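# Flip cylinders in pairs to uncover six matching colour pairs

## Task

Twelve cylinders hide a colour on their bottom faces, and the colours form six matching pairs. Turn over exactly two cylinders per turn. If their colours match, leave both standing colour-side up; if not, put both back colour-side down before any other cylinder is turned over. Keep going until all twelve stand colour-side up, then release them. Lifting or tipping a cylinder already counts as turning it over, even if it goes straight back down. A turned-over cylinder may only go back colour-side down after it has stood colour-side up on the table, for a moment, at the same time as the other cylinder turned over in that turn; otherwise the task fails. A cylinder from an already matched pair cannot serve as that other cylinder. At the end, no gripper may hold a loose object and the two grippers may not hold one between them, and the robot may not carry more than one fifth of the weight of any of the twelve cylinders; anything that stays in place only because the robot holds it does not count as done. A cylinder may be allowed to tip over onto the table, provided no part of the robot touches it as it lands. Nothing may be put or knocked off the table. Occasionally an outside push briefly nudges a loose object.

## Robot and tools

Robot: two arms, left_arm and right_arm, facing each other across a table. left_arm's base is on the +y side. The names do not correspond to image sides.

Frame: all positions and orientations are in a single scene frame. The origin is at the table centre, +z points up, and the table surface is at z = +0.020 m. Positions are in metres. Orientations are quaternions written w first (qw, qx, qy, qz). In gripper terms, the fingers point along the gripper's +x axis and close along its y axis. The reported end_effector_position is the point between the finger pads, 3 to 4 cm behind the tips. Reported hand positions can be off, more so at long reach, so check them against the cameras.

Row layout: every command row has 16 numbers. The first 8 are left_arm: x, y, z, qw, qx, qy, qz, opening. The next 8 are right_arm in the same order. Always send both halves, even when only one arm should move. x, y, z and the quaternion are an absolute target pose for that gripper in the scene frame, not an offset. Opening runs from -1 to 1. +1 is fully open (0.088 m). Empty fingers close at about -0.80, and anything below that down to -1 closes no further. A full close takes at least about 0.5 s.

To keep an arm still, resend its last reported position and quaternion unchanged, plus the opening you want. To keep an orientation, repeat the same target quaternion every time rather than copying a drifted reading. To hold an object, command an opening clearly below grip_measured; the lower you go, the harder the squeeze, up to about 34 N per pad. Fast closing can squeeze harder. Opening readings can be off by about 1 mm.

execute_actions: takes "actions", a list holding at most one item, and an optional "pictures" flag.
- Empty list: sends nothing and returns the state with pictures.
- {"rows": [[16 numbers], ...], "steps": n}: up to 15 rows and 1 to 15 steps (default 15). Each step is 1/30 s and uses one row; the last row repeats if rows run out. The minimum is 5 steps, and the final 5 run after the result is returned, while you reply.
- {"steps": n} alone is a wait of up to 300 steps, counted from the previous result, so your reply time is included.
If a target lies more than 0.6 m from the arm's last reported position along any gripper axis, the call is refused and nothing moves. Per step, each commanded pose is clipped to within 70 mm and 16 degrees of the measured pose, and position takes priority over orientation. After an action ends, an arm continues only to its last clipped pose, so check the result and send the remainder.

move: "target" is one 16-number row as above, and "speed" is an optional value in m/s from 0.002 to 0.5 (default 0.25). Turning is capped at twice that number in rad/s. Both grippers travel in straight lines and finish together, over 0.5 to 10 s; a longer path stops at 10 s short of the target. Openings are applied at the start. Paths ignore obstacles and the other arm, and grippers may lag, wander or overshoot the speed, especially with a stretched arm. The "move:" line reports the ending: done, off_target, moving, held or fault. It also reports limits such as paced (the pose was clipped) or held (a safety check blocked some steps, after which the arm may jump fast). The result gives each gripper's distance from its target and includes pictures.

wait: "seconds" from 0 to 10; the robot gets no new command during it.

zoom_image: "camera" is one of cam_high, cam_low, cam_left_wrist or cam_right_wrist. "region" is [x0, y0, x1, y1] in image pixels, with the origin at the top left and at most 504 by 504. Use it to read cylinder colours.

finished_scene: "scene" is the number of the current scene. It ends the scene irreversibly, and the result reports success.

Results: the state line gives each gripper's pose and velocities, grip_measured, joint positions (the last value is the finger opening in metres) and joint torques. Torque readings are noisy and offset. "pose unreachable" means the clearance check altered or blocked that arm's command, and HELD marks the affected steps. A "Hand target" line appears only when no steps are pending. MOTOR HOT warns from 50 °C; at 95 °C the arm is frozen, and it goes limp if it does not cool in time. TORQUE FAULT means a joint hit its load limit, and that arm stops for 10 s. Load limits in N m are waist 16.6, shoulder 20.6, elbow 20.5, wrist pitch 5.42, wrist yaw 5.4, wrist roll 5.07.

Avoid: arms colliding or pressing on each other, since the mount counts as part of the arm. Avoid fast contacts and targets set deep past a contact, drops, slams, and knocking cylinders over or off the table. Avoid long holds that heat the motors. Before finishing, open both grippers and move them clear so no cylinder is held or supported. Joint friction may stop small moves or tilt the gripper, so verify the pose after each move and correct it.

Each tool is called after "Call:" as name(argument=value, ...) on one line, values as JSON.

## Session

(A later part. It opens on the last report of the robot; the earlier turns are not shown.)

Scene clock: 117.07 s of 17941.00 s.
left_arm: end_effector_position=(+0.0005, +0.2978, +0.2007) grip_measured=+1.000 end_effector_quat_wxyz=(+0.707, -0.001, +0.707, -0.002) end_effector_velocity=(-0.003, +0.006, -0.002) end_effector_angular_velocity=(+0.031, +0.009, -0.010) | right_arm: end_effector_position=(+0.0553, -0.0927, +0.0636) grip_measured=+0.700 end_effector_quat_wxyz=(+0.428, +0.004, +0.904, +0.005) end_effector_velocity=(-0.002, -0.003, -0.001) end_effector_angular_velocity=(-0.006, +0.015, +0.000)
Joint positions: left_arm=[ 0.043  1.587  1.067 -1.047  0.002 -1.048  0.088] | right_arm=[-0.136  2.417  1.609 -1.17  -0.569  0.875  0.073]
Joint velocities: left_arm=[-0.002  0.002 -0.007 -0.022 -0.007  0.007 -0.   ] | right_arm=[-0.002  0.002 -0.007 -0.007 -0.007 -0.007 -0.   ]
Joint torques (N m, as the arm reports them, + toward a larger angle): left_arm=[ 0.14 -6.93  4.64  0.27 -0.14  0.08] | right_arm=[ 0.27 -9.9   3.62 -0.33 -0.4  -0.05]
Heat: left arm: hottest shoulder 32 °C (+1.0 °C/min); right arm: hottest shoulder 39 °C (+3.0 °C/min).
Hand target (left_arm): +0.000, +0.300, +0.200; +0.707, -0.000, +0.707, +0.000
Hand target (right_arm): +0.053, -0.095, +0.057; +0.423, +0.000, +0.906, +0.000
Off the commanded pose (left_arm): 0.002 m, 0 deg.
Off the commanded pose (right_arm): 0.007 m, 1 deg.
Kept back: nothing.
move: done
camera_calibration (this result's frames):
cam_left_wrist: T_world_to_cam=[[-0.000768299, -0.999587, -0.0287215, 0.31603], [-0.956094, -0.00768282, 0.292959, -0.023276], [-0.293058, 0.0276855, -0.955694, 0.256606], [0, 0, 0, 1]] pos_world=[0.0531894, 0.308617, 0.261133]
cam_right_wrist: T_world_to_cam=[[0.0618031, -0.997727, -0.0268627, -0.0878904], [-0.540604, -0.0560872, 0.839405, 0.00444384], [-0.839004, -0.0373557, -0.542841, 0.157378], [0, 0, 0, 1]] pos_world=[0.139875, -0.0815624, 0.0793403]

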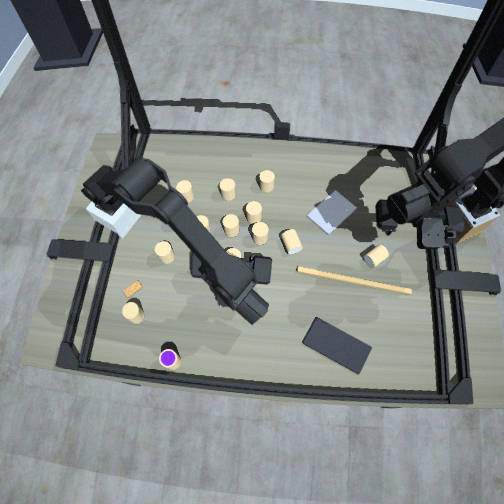

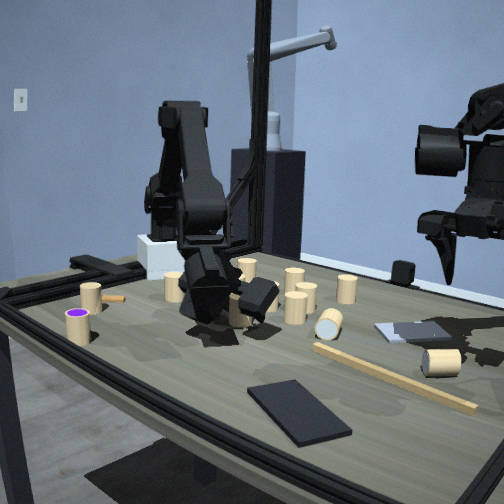

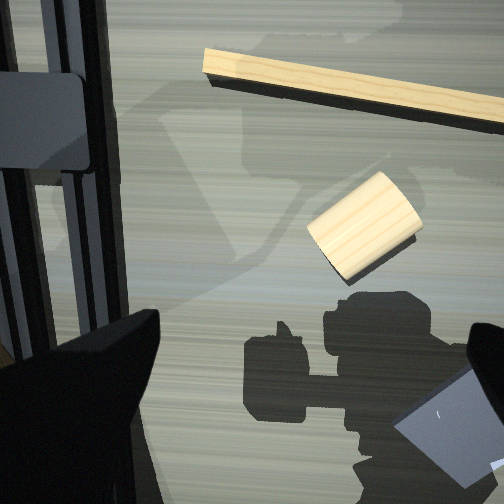

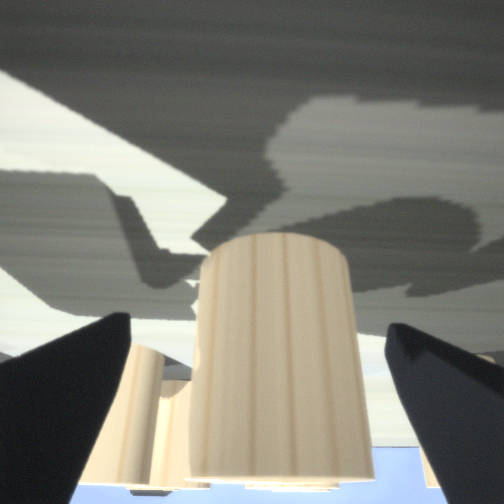

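Call:
move(target=[0,0.3,0.2,0.707,0,0.707,0,1,0.053,-0.096,0.057,0.423,0,0.906,0,-0.3])

Call:
move(target=[0,0.3,0.2,0.707,0,0.707,0,1,0.07,-0.1,0.14,0.5,0,0.866,0,-0.3])

Call:
move(target=[0,0.3,0.2,0.707,0,0.707,0,1,0.21,-0.12,0.09,0.94,0,0.342,0,-0.3], speed=0.35)

Call:
move(target=[0,0.3,0.2,0.707,0,0.707,0,1,0.21,-0.12,0.047,0.94,0,0.342,0,-0.3], speed=0.1)

Call:
move(target=[0,0.3,0.2,0.707,0,0.707,0,1,0.21,-0.12,0.047,0.94,0,0.342,0,0.7])

Call:
move(target=[0,0.3,0.2,0.707,0,0.707,0,1,0.235,-0.12,0.07,0.643,0,0.766,0,0.7], speed=0.35)

Call:
move(target=[0,0.3,0.2,0.707,0,0.707,0,1,0.24,-0.118,0.05,0.574,0,0.819,0,0.7], speed=0.15)

Call:
move(target=[0,0.3,0.2,0.707,0,0.707,0,1,0.24,-0.118,0.05,0.574,0,0.819,0,-0.3])

Call:
move(target=[0,0.3,0.2,0.707,0,0.707,0,1,0.26,-0.118,0.10,0.819,0,0.574,0,-0.3], speed=0.35)

Call:
move(target=[0,0.3,0.2,0.707,0,0.707,0,1,0.29,-0.11,0.075,0.985,0,0.174,0,-0.3], speed=0.35)

Call:
move(target=[0,0.3,0.2,0.707,0,0.707,0,1,0.29,-0.11,0.052,0.985,0,0.174,0,-0.3], speed=0.08)

Call:
move(target=[0,0.3,0.2,0.707,0,0.707,0,1,0.29,-0.11,0.054,0.985,0,0.174,0,0.7])

Call:
wait(seconds=2)

Scene clock: 119.53 s of 17941.00 s.
left_arm: end_effector_position=(+0.0005, +0.2980, +0.2006) grip_measured=+1.000 end_effector_quat_wxyz=(+0.707, -0.001, +0.707, -0.001) end_effector_velocity=(+0.000, -0.004, -0.001) end_effector_angular_velocity=(-0.018, -0.002, +0.005) | right_arm: end_effector_position=(+0.0553, -0.0926, +0.0630) grip_measured=+0.022 end_effector_quat_wxyz=(+0.428, +0.004, +0.904, +0.006) end_effector_velocity=(-0.002, +0.000, +0.003) end_effector_angular_velocity=(+0.009, +0.021, -0.005)
Joint positions: left_arm=[ 0.043  1.587  1.067 -1.047  0.002 -1.048  0.088] | right_arm=[-0.136  2.418  1.608 -1.167 -0.57   0.875  0.04 ]
Joint velocities: left_arm=[-0.002  0.002 -0.002  0.022  0.007 -0.007 -0.   ] | right_arm=[-0.002 -0.002 -0.002 -0.007 -0.022 -0.007  0.   ]
Joint torques (N m, as the arm reports them, + toward a larger angle): left_arm=[ 0.08 -7.15  4.78  0.25 -0.09  0.05] | right_arm=[  0.   -10.33   3.04  -0.33  -0.34  -0.14]
Heat: left arm: hottest shoulder 32 °C (+1.0 °C/min); right arm: hottest shoulder 39 °C (+2.0 °C/min).
Hand target (left_arm): +0.000, +0.300, +0.200; +0.707, -0.000, +0.707, +0.000
Hand target (right_arm): +0.053, -0.096, +0.057; +0.423, +0.000, +0.906, +0.000
Off the commanded pose (left_arm): 0.002 m, 0 deg.
Off the commanded pose (right_arm): 0.007 m, 1 deg.
Kept back: nothing.
move: done
camera_calibration (this result's frames):
cam_left_wrist: T_world_to_cam=[[-0.000392481, -0.999578, -0.0290519, 0.316237], [-0.956035, -0.00814441, 0.293138, -0.0231139], [-0.293251, 0.0278896, -0.955629, 0.25645], [0, 0, 0, 1]] pos_world=[0.0532305, 0.308763, 0.261034]
cam_right_wrist: T_world_to_cam=[[0.0614968, -0.997717, -0.0278921, -0.0876858], [-0.540474, -0.0567808, 0.839443, 0.00489539], [-0.83911, -0.0365481, -0.542732, 0.157091], [0, 0, 0, 1]] pos_world=[0.139855, -0.0814663, 0.0787033]

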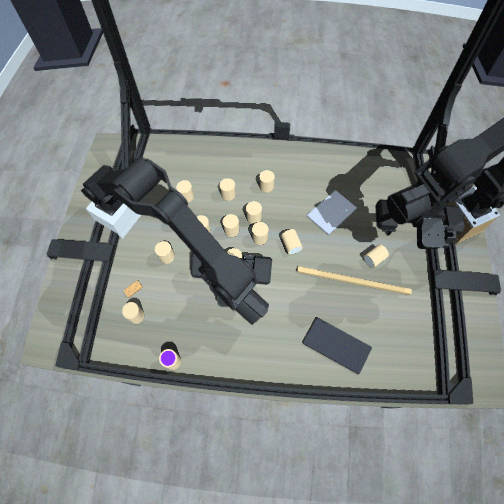

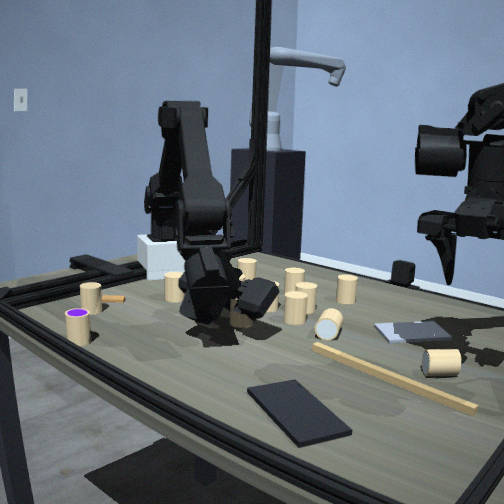

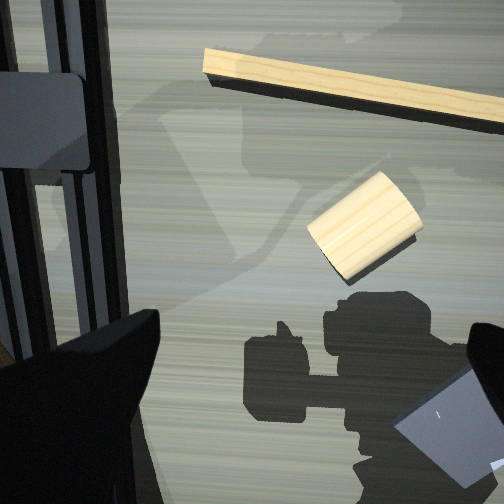

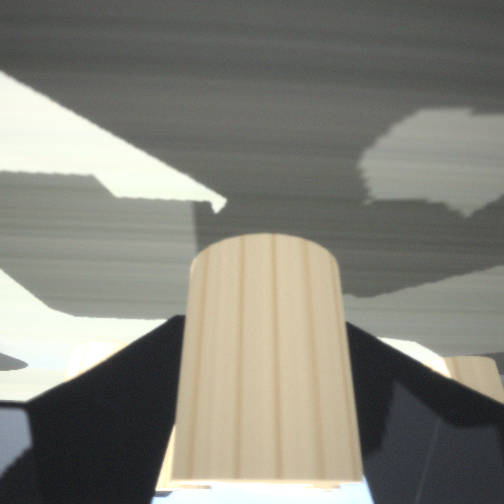

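Scene clock: 120.43 s of 17941.00 s.
left_arm: end_effector_position=(+0.0005, +0.2980, +0.2006) grip_measured=+1.000 end_effector_quat_wxyz=(+0.707, -0.001, +0.707, -0.001) end_effector_velocity=(+0.001, -0.001, +0.000) end_effector_angular_velocity=(-0.003, -0.010, -0.010) | right_arm: end_effector_position=(+0.0697, -0.1017, +0.1336) grip_measured=+0.023 end_effector_quat_wxyz=(+0.495, -0.004, +0.869, -0.005) end_effector_velocity=(+0.001, -0.002, +0.000) end_effector_angular_velocity=(-0.010, -0.016, +0.016)
Joint positions: left_arm=[ 0.043  1.587  1.067 -1.047  0.002 -1.048  0.088] | right_arm=[-0.135  2.224  1.638 -1.305 -0.437  0.93   0.04 ]
Joint velocities: left_arm=[-0.002 -0.002 -0.002  0.007 -0.007  0.007 -0.   ] | right_arm=[ 0.002 -0.002  0.002 -0.007  0.022 -0.007 -0.   ]
Joint torques (N m, as the arm reports them, + toward a larger angle): left_arm=[ 0.09 -6.93  4.59  0.23 -0.08  0.08] | right_arm=[  0.3  -13.11   6.04  -0.64  -0.2    0.19]
Heat: left arm: hottest shoulder 32 °C (+1.0 °C/min); right arm: hottest shoulder 39 °C (+2.0 °C/min).
Hand target (left_arm): +0.000, +0.300, +0.200; +0.707, -0.000, +0.707, +0.000
Hand target (right_arm): +0.070, -0.100, +0.140; +0.500, -0.001, +0.866, -0.001
Off the commanded pose (left_arm): 0.002 m, 0 deg.
Off the commanded pose (right_arm): 0.007 m, 1 deg.
Kept back: nothing.
move: done
camera_calibration (this result's frames):
cam_left_wrist: T_world_to_cam=[[-0.000392481, -0.999578, -0.0290519, 0.316237], [-0.956035, -0.00814441, 0.293138, -0.0231139], [-0.293251, 0.0278896, -0.955629, 0.25645], [0, 0, 0, 1]] pos_world=[0.0532305, 0.308763, 0.261034]
cam_right_wrist: T_world_to_cam=[[0.0671697, -0.997713, 0.00753596, -0.100818], [-0.660995, -0.0388403, 0.749384, -0.0249475], [-0.747378, -0.0553172, -0.662092, 0.214804], [0, 0, 0, 1]] pos_world=[0.150822, -0.0896745, 0.161675]

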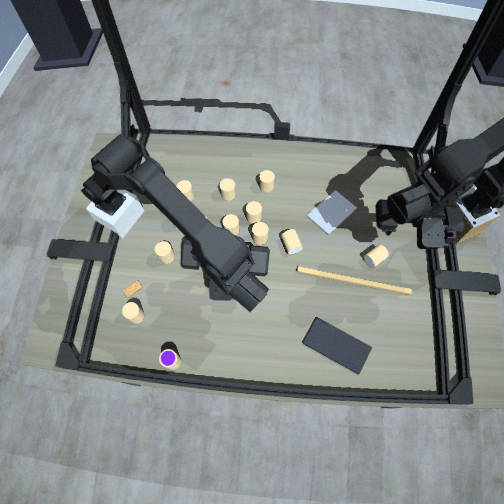

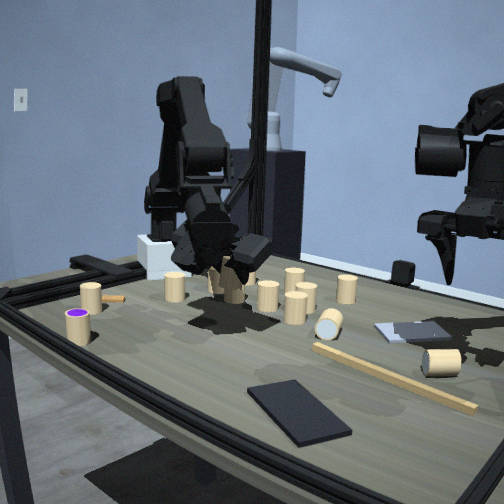

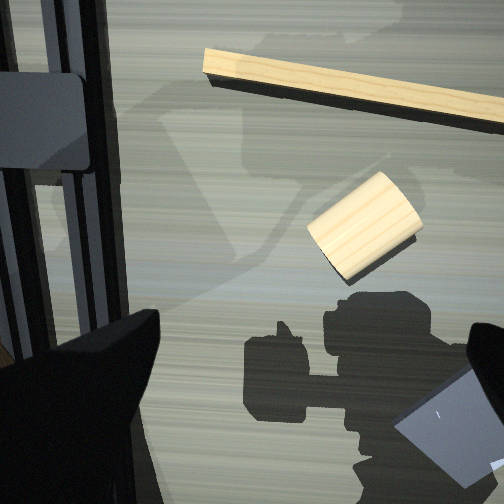

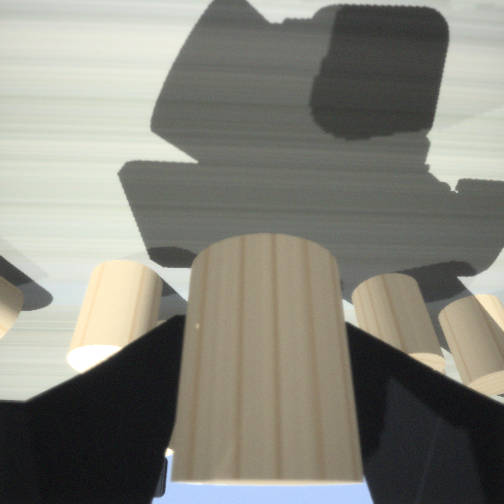

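Scene clock: 123.07 s of 17941.00 s.
left_arm: end_effector_position=(+0.0005, +0.2980, +0.2007) grip_measured=+1.000 end_effector_quat_wxyz=(+0.707, -0.002, +0.707, -0.002) end_effector_velocity=(-0.003, +0.003, +0.002) end_effector_angular_velocity=(+0.007, +0.012, -0.010) | right_arm: end_effector_position=(+0.2114, -0.1175, +0.0959) grip_measured=+0.023 end_effector_quat_wxyz=(+0.940, +0.006, +0.340, -0.002) end_effector_velocity=(-0.001, +0.001, -0.004) end_effector_angular_velocity=(-0.002, +0.014, +0.022)
Joint positions: left_arm=[ 0.043  1.587  1.067 -1.047  0.002 -1.048  0.088] | right_arm=[-0.042  2.079  1.032 -0.017  0.751  0.901  0.04 ]
Joint velocities: left_arm=[-0.002 -0.007  0.002 -0.022  0.007  0.007  0.   ] | right_arm=[-0.002  0.002 -0.012  0.022 -0.022 -0.022 -0.001]
Joint torques (N m, as the arm reports them, + toward a larger angle): left_arm=[-0.04 -6.91  4.56  0.22 -0.14  0.05] | right_arm=[ 0.14 -8.85  3.88  0.93  0.48 -0.22]
Heat: left arm: hottest shoulder 32 °C (+1.0 °C/min); right arm: hottest shoulder 39 °C (+1.0 °C/min).
Hand target (left_arm): +0.000, +0.300, +0.200; +0.707, -0.000, +0.707, -0.000
Hand target (right_arm): +0.210, -0.121, +0.090; +0.940, -0.004, +0.342, -0.003
Off the commanded pose (left_arm): 0.002 m, 0 deg.
Off the commanded pose (right_arm): 0.007 m, 1 deg.
Kept back: nothing.
move: done
camera_calibration (this result's frames):
cam_left_wrist: T_world_to_cam=[[-0.000386981, -0.999587, -0.0287215, 0.316168], [-0.956091, -0.00804754, 0.292959, -0.0231302], [-0.293069, 0.0275737, -0.955694, 0.256649], [0, 0, 0, 1]] pos_world=[0.0532236, 0.308775, 0.261135]
cam_right_wrist: T_world_to_cam=[[0.00750288, -0.998515, 0.053965, -0.117781], [-0.844295, -0.0352431, -0.534719, 0.258745], [0.535827, -0.0415504, -0.843305, 0.0426205], [0, 0, 0, 1]] pos_world=[0.196504, -0.106716, 0.180654]

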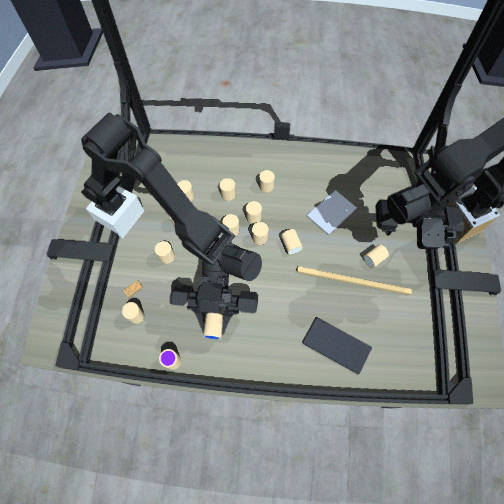

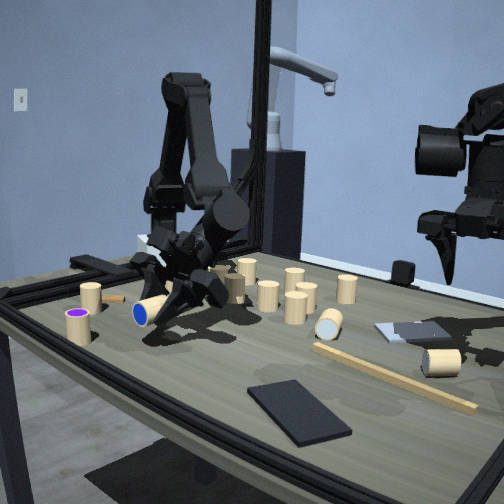

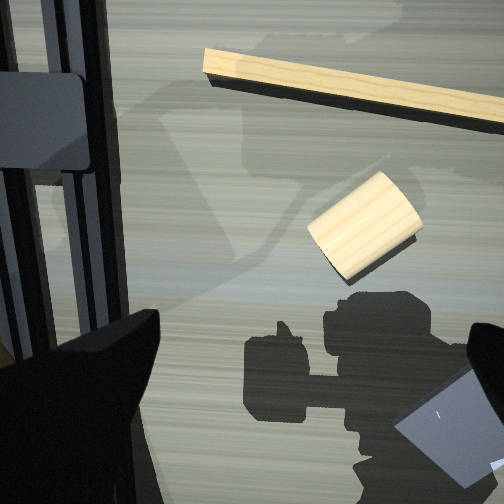

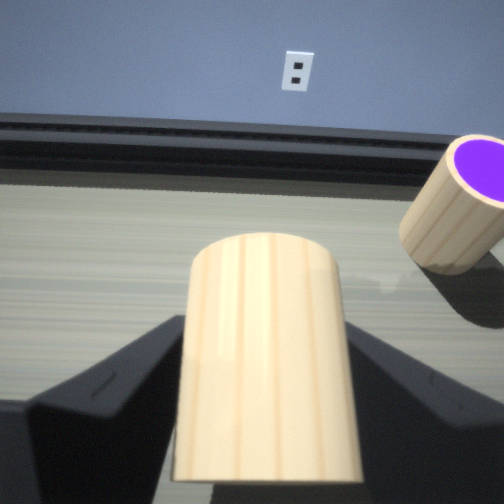

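Scene clock: 123.90 s of 17941.00 s.
left_arm: end_effector_position=(+0.0005, +0.2980, +0.2007) grip_measured=+1.000 end_effector_quat_wxyz=(+0.707, -0.002, +0.707, -0.002) end_effector_velocity=(-0.001, +0.006, -0.000) end_effector_angular_velocity=(+0.023, +0.005, +0.024) | right_arm: end_effector_position=(+0.2113, -0.1172, +0.0551) grip_measured=+0.023 end_effector_quat_wxyz=(+0.941, +0.009, +0.338, +0.001) end_effector_velocity=(+0.003, +0.005, +0.000) end_effector_angular_velocity=(+0.034, -0.013, +0.006)
Joint positions: left_arm=[ 0.043  1.587  1.067 -1.047  0.002 -1.048  0.088] | right_arm=[-0.041  2.203  1.005  0.146  0.75   0.898  0.04 ]
Joint velocities: left_arm=[ 0.002 -0.002 -0.002 -0.022 -0.007 -0.022  0.   ] | right_arm=[-0.002  0.007 -0.002  0.051 -0.007 -0.007 -0.   ]
Joint torques (N m, as the arm reports them, + toward a larger angle): left_arm=[ 0.29 -6.94  4.73  0.29 -0.11  0.06] | right_arm=[-0.06 -8.58  3.55  0.9   0.33 -0.19]
Heat: left arm: hottest shoulder 32 °C (+1.0 °C/min); right arm: hottest shoulder 39 °C (+1.0 °C/min).
Hand target (left_arm): +0.000, +0.300, +0.200; +0.707, -0.000, +0.707, +0.000
Hand target (right_arm): +0.210, -0.120, +0.047; +0.940, -0.000, +0.342, -0.000
Off the commanded pose (left_arm): 0.002 m, 0 deg.
Off the commanded pose (right_arm): 0.009 m, 1 deg.
Kept back: nothing.
move: off_target (right_arm)
camera_calibration (this result's frames):
cam_left_wrist: T_world_to_cam=[[-0.000386981, -0.999587, -0.0287215, 0.316168], [-0.956091, -0.00804754, 0.292959, -0.0231302], [-0.293069, 0.0275737, -0.955694, 0.256649], [0, 0, 0, 1]] pos_world=[0.0532236, 0.308775, 0.261135]
cam_right_wrist: T_world_to_cam=[[0.0104274, -0.998911, 0.0454763, -0.115447], [-0.841383, -0.0333401, -0.539409, 0.236685], [0.540338, -0.0326384, -0.840815, 0.0081813], [0, 0, 0, 1]] pos_world=[0.195926, -0.107163, 0.139799]

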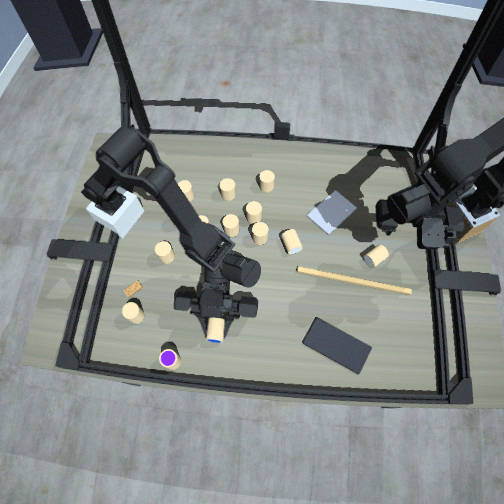

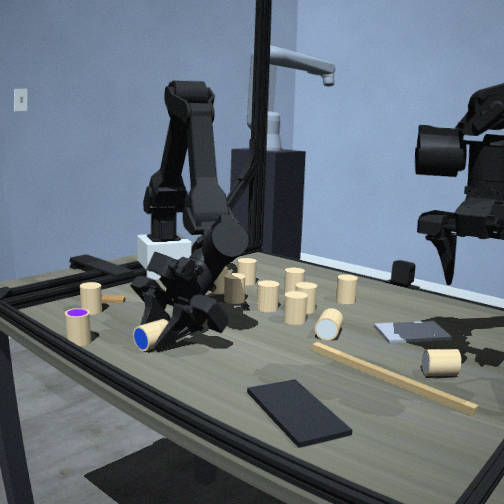

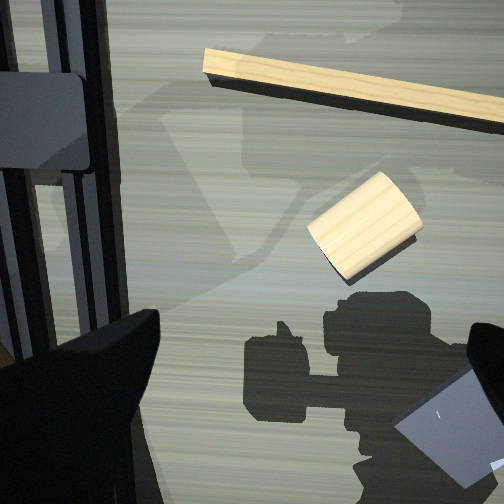

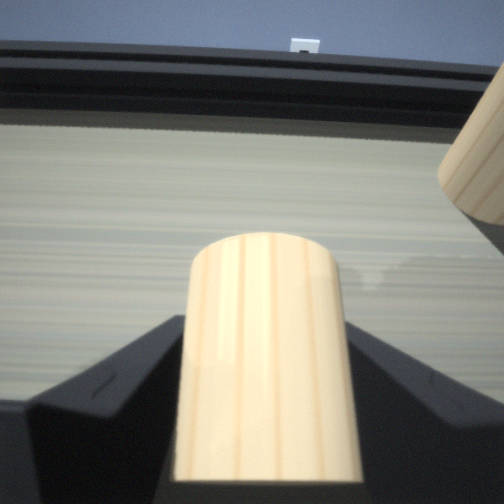

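Scene clock: 124.63 s of 17941.00 s.
left_arm: end_effector_position=(+0.0005, +0.2980, +0.2007) grip_measured=+1.000 end_effector_quat_wxyz=(+0.707, -0.002, +0.707, -0.002) end_effector_velocity=(-0.001, +0.002, +0.000) end_effector_angular_velocity=(+0.010, -0.003, +0.020) | right_arm: end_effector_position=(+0.2112, -0.1175, +0.0532) grip_measured=+0.698 end_effector_quat_wxyz=(+0.941, +0.008, +0.338, +0.001) end_effector_velocity=(-0.002, -0.003, -0.002) end_effector_angular_velocity=(-0.034, +0.016, +0.015)
Joint positions: left_arm=[ 0.043  1.587  1.067 -1.047  0.002 -1.048  0.088] | right_arm=[-0.041  2.209  1.005  0.149  0.75   0.898  0.073]
Joint velocities: left_arm=[-0.002 -0.002 -0.002 -0.007 -0.007 -0.022 -0.   ] | right_arm=[-0.002 -0.002 -0.002 -0.022 -0.007 -0.022  0.001]
Joint torques (N m, as the arm reports them, + toward a larger angle): left_arm=[ 0.25 -6.76  4.92  0.24 -0.1   0.04] | right_arm=[-0.1  -8.81  3.77  0.91  0.32 -0.21]
Heat: left arm: hottest shoulder 32 °C (+1.0 °C/min); right arm: hottest shoulder 39 °C (+1.0 °C/min).
Hand target (left_arm): +0.000, +0.300, +0.200; +0.707, -0.000, +0.707, +0.000
Hand target (right_arm): +0.210, -0.120, +0.047; +0.940, +0.000, +0.342, -0.000
Off the commanded pose (left_arm): 0.002 m, 0 deg.
Off the commanded pose (right_arm): 0.007 m, 1 deg.
Kept back: nothing.
move: done
camera_calibration (this result's frames):
cam_left_wrist: T_world_to_cam=[[-0.000386981, -0.999587, -0.0287215, 0.316168], [-0.956091, -0.00804754, 0.292959, -0.0231302], [-0.293069, 0.0275737, -0.955694, 0.256649], [0, 0, 0, 1]] pos_world=[0.0532236, 0.308775, 0.261135]
cam_right_wrist: T_world_to_cam=[[0.0104763, -0.998816, 0.0474958, -0.115757], [-0.84195, -0.0344356, -0.538455, 0.235515], [0.539453, -0.0343481, -0.841315, 0.00674309], [0, 0, 0, 1]] pos_world=[0.195867, -0.107278, 0.137985]

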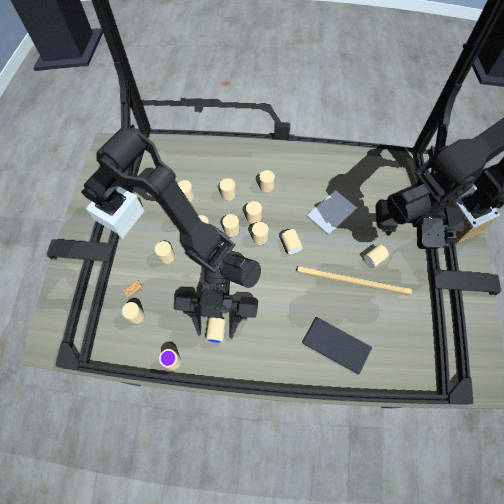

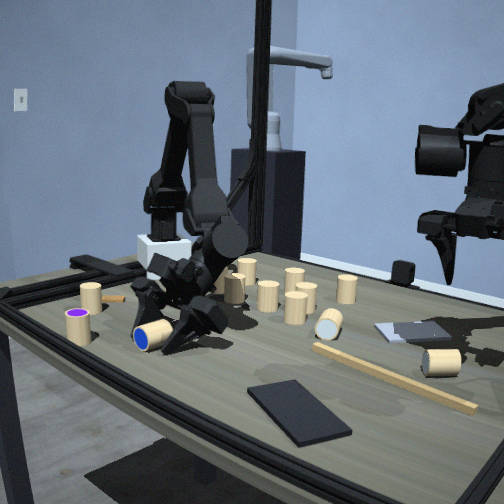

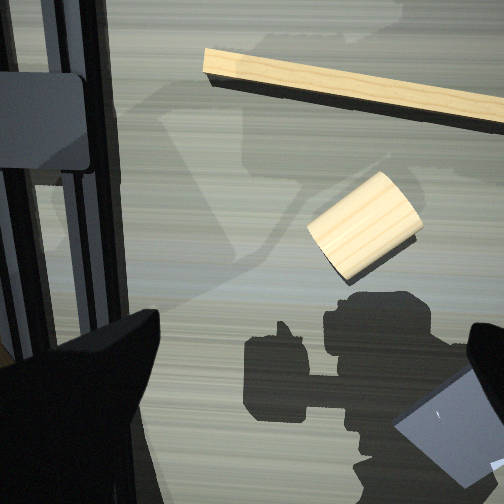

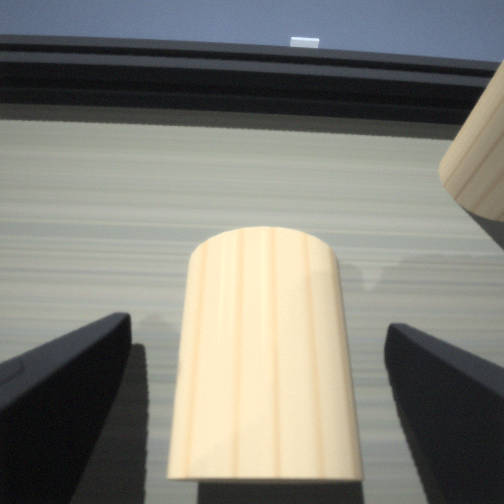

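Scene clock: 126.73 s of 17941.00 s.
left_arm: end_effector_position=(+0.0005, +0.2980, +0.2007) grip_measured=+1.000 end_effector_quat_wxyz=(+0.707, -0.002, +0.707, -0.002) end_effector_velocity=(-0.002, +0.005, -0.000) end_effector_angular_velocity=(+0.023, +0.005, +0.005) | right_arm: end_effector_position=(+0.2344, -0.1184, +0.0746) grip_measured=+0.700 end_effector_quat_wxyz=(+0.646, +0.004, +0.763, +0.006) end_effector_velocity=(-0.002, -0.002, +0.001) end_effector_angular_velocity=(-0.010, +0.024, +0.018)
Joint positions: left_arm=[ 0.043  1.587  1.067 -1.047  0.002 -1.048  0.088] | right_arm=[-0.371  2.441  1.867 -1.107 -0.124  0.754  0.073]
Joint velocities: left_arm=[-0.002 -0.002 -0.002 -0.022 -0.007 -0.007  0.   ] | right_arm=[-0.002  0.012  0.022 -0.037 -0.007 -0.022 -0.   ]
Joint torques (N m, as the arm reports them, + toward a larger angle): left_arm=[ 0.06 -6.78  4.6   0.26 -0.13  0.09] | right_arm=[ -0.29 -11.     6.5   -0.28  -0.17  -0.22]
Heat: left arm: hottest shoulder 32 °C (+1.0 °C/min); right arm: hottest shoulder 39 °C (+1.0 °C/min).
Hand target (left_arm): +0.000, +0.300, +0.200; +0.707, -0.000, +0.707, +0.000
Hand target (right_arm): +0.235, -0.119, +0.070; +0.642, +0.001, +0.767, +0.005
Off the commanded pose (left_arm): 0.002 m, 0 deg.
Off the commanded pose (right_arm): 0.005 m, 1 deg.
Kept back: nothing.
move: done
camera_calibration (this result's frames):
cam_left_wrist: T_world_to_cam=[[-0.000386981, -0.999587, -0.0287215, 0.316168], [-0.956091, -0.00804754, 0.292959, -0.0231302], [-0.293069, 0.0275737, -0.955694, 0.256649], [0, 0, 0, 1]] pos_world=[0.0532236, 0.308775, 0.261135]
cam_right_wrist: T_world_to_cam=[[0.0639075, -0.997942, 0.00530956, -0.127157], [-0.88714, -0.0543735, 0.458286, 0.200435], [-0.457054, -0.0339982, -0.888789, 0.249359], [0, 0, 0, 1]] pos_world=[0.299911, -0.107519, 0.130446]

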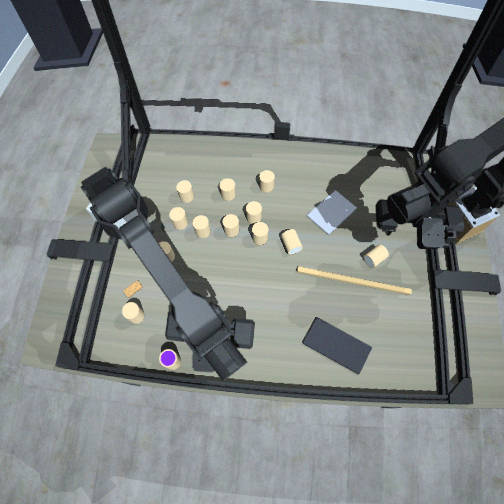

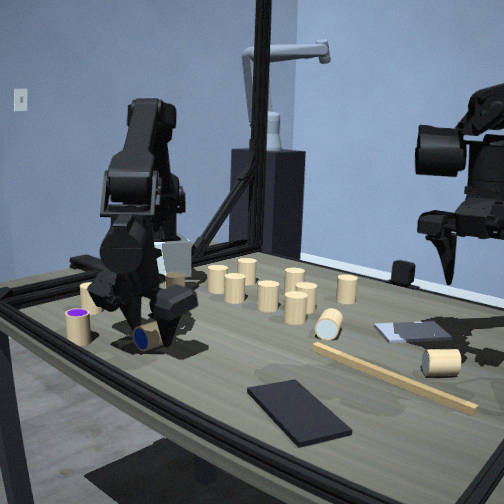

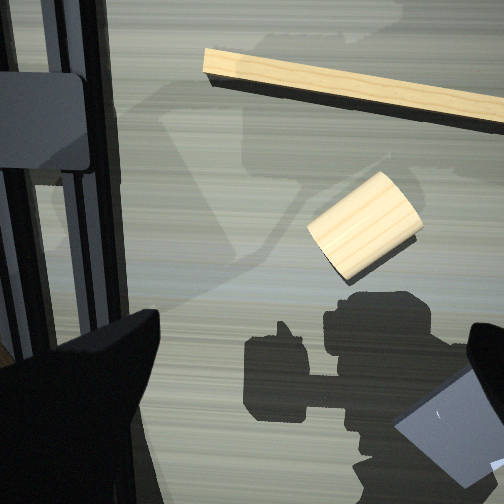

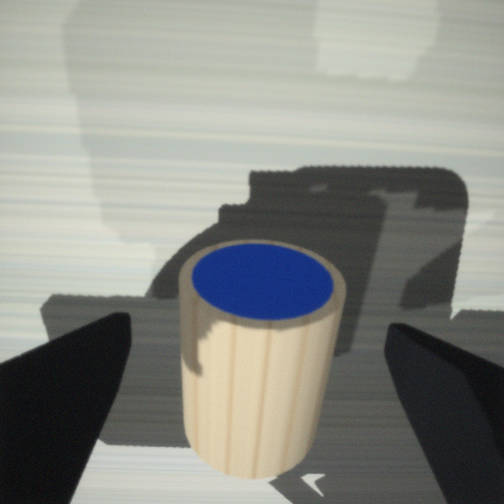

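Scene clock: 127.73 s of 17941.00 s.
left_arm: end_effector_position=(+0.0005, +0.2980, +0.2007) grip_measured=+1.000 end_effector_quat_wxyz=(+0.707, -0.002, +0.707, -0.002) end_effector_velocity=(-0.002, +0.001, +0.001) end_effector_angular_velocity=(+0.006, -0.005, -0.015) | right_arm: end_effector_position=(+0.2401, -0.1172, +0.0605) grip_measured=+0.699 end_effector_quat_wxyz=(+0.579, +0.004, +0.815, +0.004) end_effector_velocity=(-0.002, -0.002, -0.000) end_effector_angular_velocity=(-0.012, +0.032, +0.017)
Joint positions: left_arm=[ 0.043  1.587  1.067 -1.047  0.002 -1.048  0.088] | right_arm=[-0.413  2.623  2.12  -1.316 -0.228  0.693  0.073]
Joint velocities: left_arm=[-0.007 -0.007 -0.002 -0.007 -0.007  0.007 -0.   ] | right_arm=[-0.002  0.027  0.042 -0.051 -0.007 -0.022 -0.   ]
Joint torques (N m, as the arm reports them, + toward a larger angle): left_arm=[-0.1  -6.75  4.64  0.27 -0.16  0.06] | right_arm=[ -0.08 -10.57   6.3    0.02  -0.16  -0.12]
Heat: left arm: hottest shoulder 32 °C (+1.0 °C/min); right arm: hottest shoulder 40 °C (+2.0 °C/min).
Hand target (left_arm): +0.000, +0.300, +0.200; +0.707, -0.000, +0.707, +0.000
Hand target (right_arm): +0.240, -0.118, +0.050; +0.574, +0.001, +0.819, +0.001
Off the commanded pose (left_arm): 0.002 m, 0 deg.
Off the commanded pose (right_arm): 0.011 m, 1 deg.
Kept back: nothing.
move: off_target (right_arm)
camera_calibration (this result's frames):
cam_left_wrist: T_world_to_cam=[[-0.000386981, -0.999587, -0.0287215, 0.316168], [-0.956091, -0.00804754, 0.292959, -0.0231302], [-0.293069, 0.0275737, -0.955694, 0.256649], [0, 0, 0, 1]] pos_world=[0.0532236, 0.308775, 0.261135]
cam_right_wrist: T_world_to_cam=[[0.0629905, -0.998011, -0.00259603, -0.12563], [-0.796846, -0.0518596, 0.601953, 0.181979], [-0.60089, -0.0358487, -0.798527, 0.26828], [0, 0, 0, 1]] pos_world=[0.314129, -0.106325, 0.10436]

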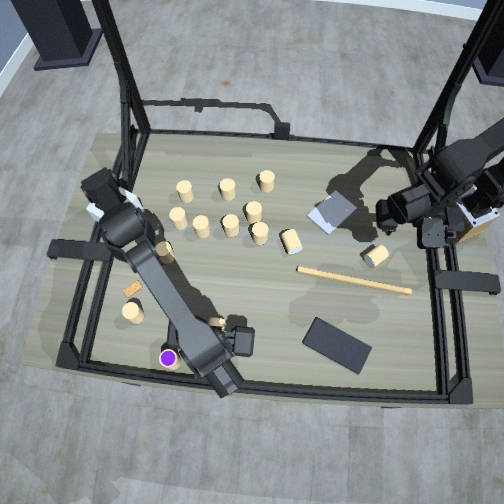

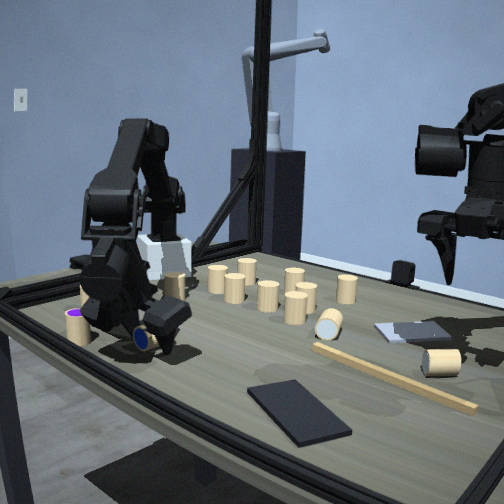

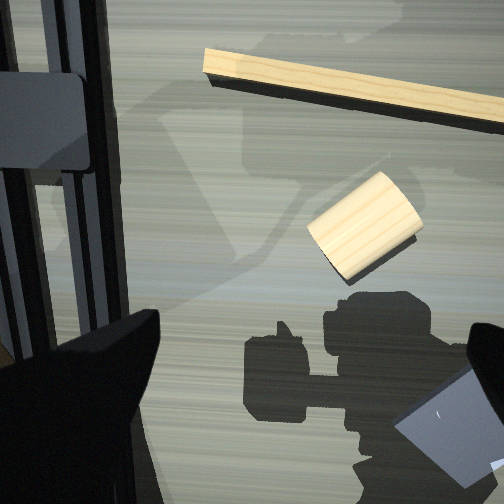

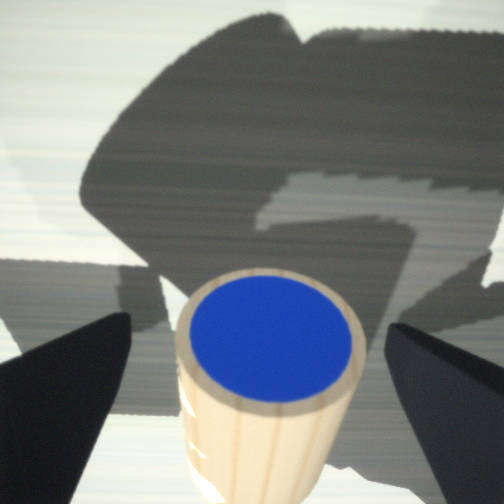

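Scene clock: 128.43 s of 17941.00 s.
left_arm: end_effector_position=(+0.0005, +0.2980, +0.2007) grip_measured=+1.000 end_effector_quat_wxyz=(+0.707, -0.002, +0.707, -0.002) end_effector_velocity=(+0.000, +0.001, -0.001) end_effector_angular_velocity=(+0.002, -0.008, +0.005) | right_arm: end_effector_position=(+0.2404, -0.1169, +0.0606) grip_measured=+0.014 end_effector_quat_wxyz=(+0.578, +0.005, +0.816, +0.004) end_effector_velocity=(+0.001, +0.001, +0.003) end_effector_angular_velocity=(+0.014, +0.003, +0.016)
Joint positions: left_arm=[ 0.043  1.587  1.067 -1.047  0.002 -1.048  0.088] | right_arm=[-0.414  2.626  2.126 -1.32  -0.231  0.693  0.04 ]
Joint velocities: left_arm=[-0.002 -0.002 -0.007  0.007 -0.007 -0.007 -0.   ] | right_arm=[-0.002 -0.002  0.007 -0.007 -0.007 -0.022 -0.   ]
Joint torques (N m, as the arm reports them, + toward a larger angle): left_arm=[ 0.16 -6.8   4.79  0.28 -0.18  0.07] | right_arm=[ -0.01 -10.59   6.16  -0.1   -0.06  -0.12]
Heat: left arm: hottest shoulder 32 °C (+1.0 °C/min); right arm: hottest shoulder 40 °C (+2.0 °C/min).
Hand target (left_arm): +0.000, +0.300, +0.200; +0.707, -0.000, +0.707, +0.000
Hand target (right_arm): +0.240, -0.118, +0.050; +0.574, +0.000, +0.819, +0.000
Off the commanded pose (left_arm): 0.002 m, 0 deg.
Off the commanded pose (right_arm): 0.011 m, 1 deg.
Kept back: nothing.
move: off_target (right_arm)
camera_calibration (this result's frames):
cam_left_wrist: T_world_to_cam=[[-0.000386981, -0.999587, -0.0287215, 0.316168], [-0.956091, -0.00804754, 0.292959, -0.0231302], [-0.293069, 0.0275737, -0.955694, 0.256649], [0, 0, 0, 1]] pos_world=[0.0532236, 0.308775, 0.261135]
cam_right_wrist: T_world_to_cam=[[0.0614686, -0.998101, -0.00399998, -0.124868], [-0.795055, -0.0513859, 0.604357, 0.181563], [-0.603415, -0.0339688, -0.796704, 0.269246], [0, 0, 0, 1]] pos_world=[0.314495, -0.106155, 0.104281]

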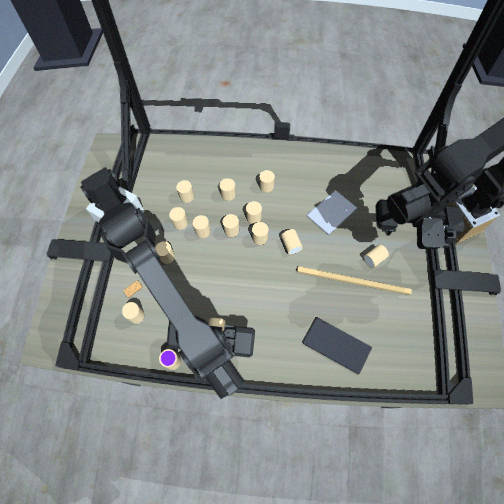

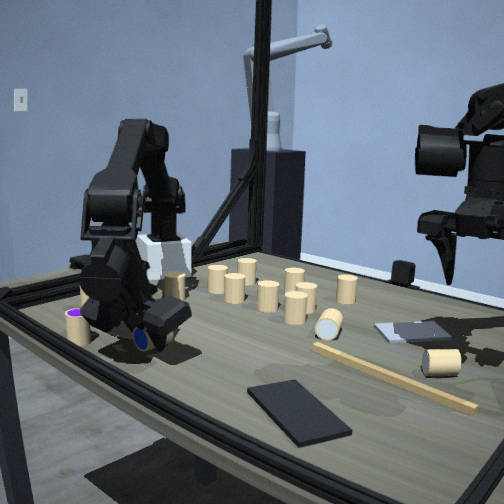

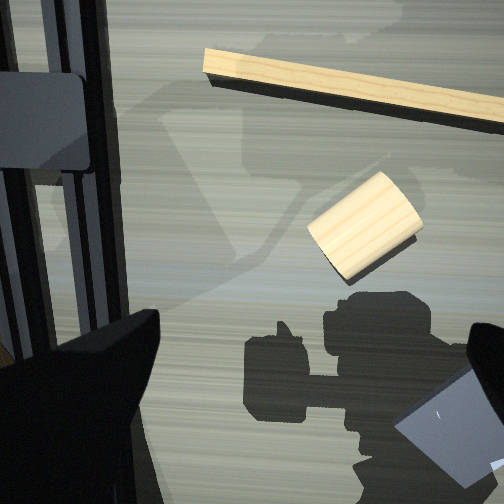

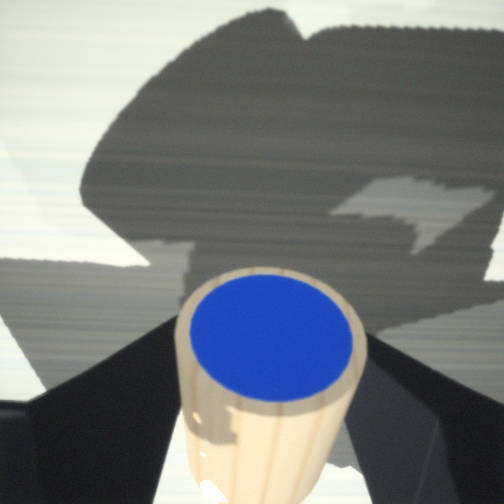

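Scene clock: 129.97 s of 17941.00 s.
left_arm: end_effector_position=(+0.0004, +0.2981, +0.2006) grip_measured=+1.000 end_effector_quat_wxyz=(+0.707, -0.001, +0.707, -0.001) end_effector_velocity=(-0.001, +0.002, +0.000) end_effector_angular_velocity=(+0.010, -0.003, -0.010) | right_arm: end_effector_position=(+0.2611, -0.1185, +0.0950) grip_measured=+0.014 end_effector_quat_wxyz=(+0.816, -0.006, +0.578, -0.003) end_effector_velocity=(-0.002, -0.002, -0.001) end_effector_angular_velocity=(-0.014, -0.003, +0.022)
Joint positions: left_arm=[ 0.043  1.587  1.067 -1.047  0.002 -1.048  0.088] | right_arm=[-0.285  2.224  1.534 -0.662  0.26   0.816  0.04 ]
Joint velocities: left_arm=[-0.002 -0.002 -0.002 -0.007 -0.007  0.007 -0.   ] | right_arm=[ 0.002 -0.007 -0.017  0.007  0.007 -0.022 -0.   ]
Joint torques (N m, as the arm reports them, + toward a larger angle): left_arm=[ 0.2  -6.82  4.75  0.22 -0.14 -0.02] | right_arm=[  0.33 -14.34   4.66   0.61   0.25   0.18]
Heat: left arm: hottest shoulder 32 °C (+1.0 °C/min); right arm: hottest shoulder 40 °C (+3.0 °C/min).
Hand target (left_arm): -0.000, +0.300, +0.200; +0.707, +0.000, +0.707, +0.000
Hand target (right_arm): +0.260, -0.118, +0.100; +0.819, -0.002, +0.573, -0.002
Off the commanded pose (left_arm): 0.002 m, 0 deg.
Off the commanded pose (right_arm): 0.005 m, 1 deg.
Kept back: nothing.
move: done
camera_calibration (this result's frames):
cam_left_wrist: T_world_to_cam=[[-0.000392481, -0.999578, -0.0290519, 0.316324], [-0.956035, -0.00814441, 0.293138, -0.0231617], [-0.293251, 0.0278896, -0.955629, 0.256434], [0, 0, 0, 1]] pos_world=[0.0531803, 0.30885, 0.261035]
cam_right_wrist: T_world_to_cam=[[0.0467514, -0.997035, 0.0611197, -0.129784], [-0.998505, -0.0483795, -0.0254342, 0.290459], [0.0283158, -0.0598393, -0.997806, 0.160225], [0, 0, 0, 1]] pos_world=[0.291555, -0.105759, 0.175193]

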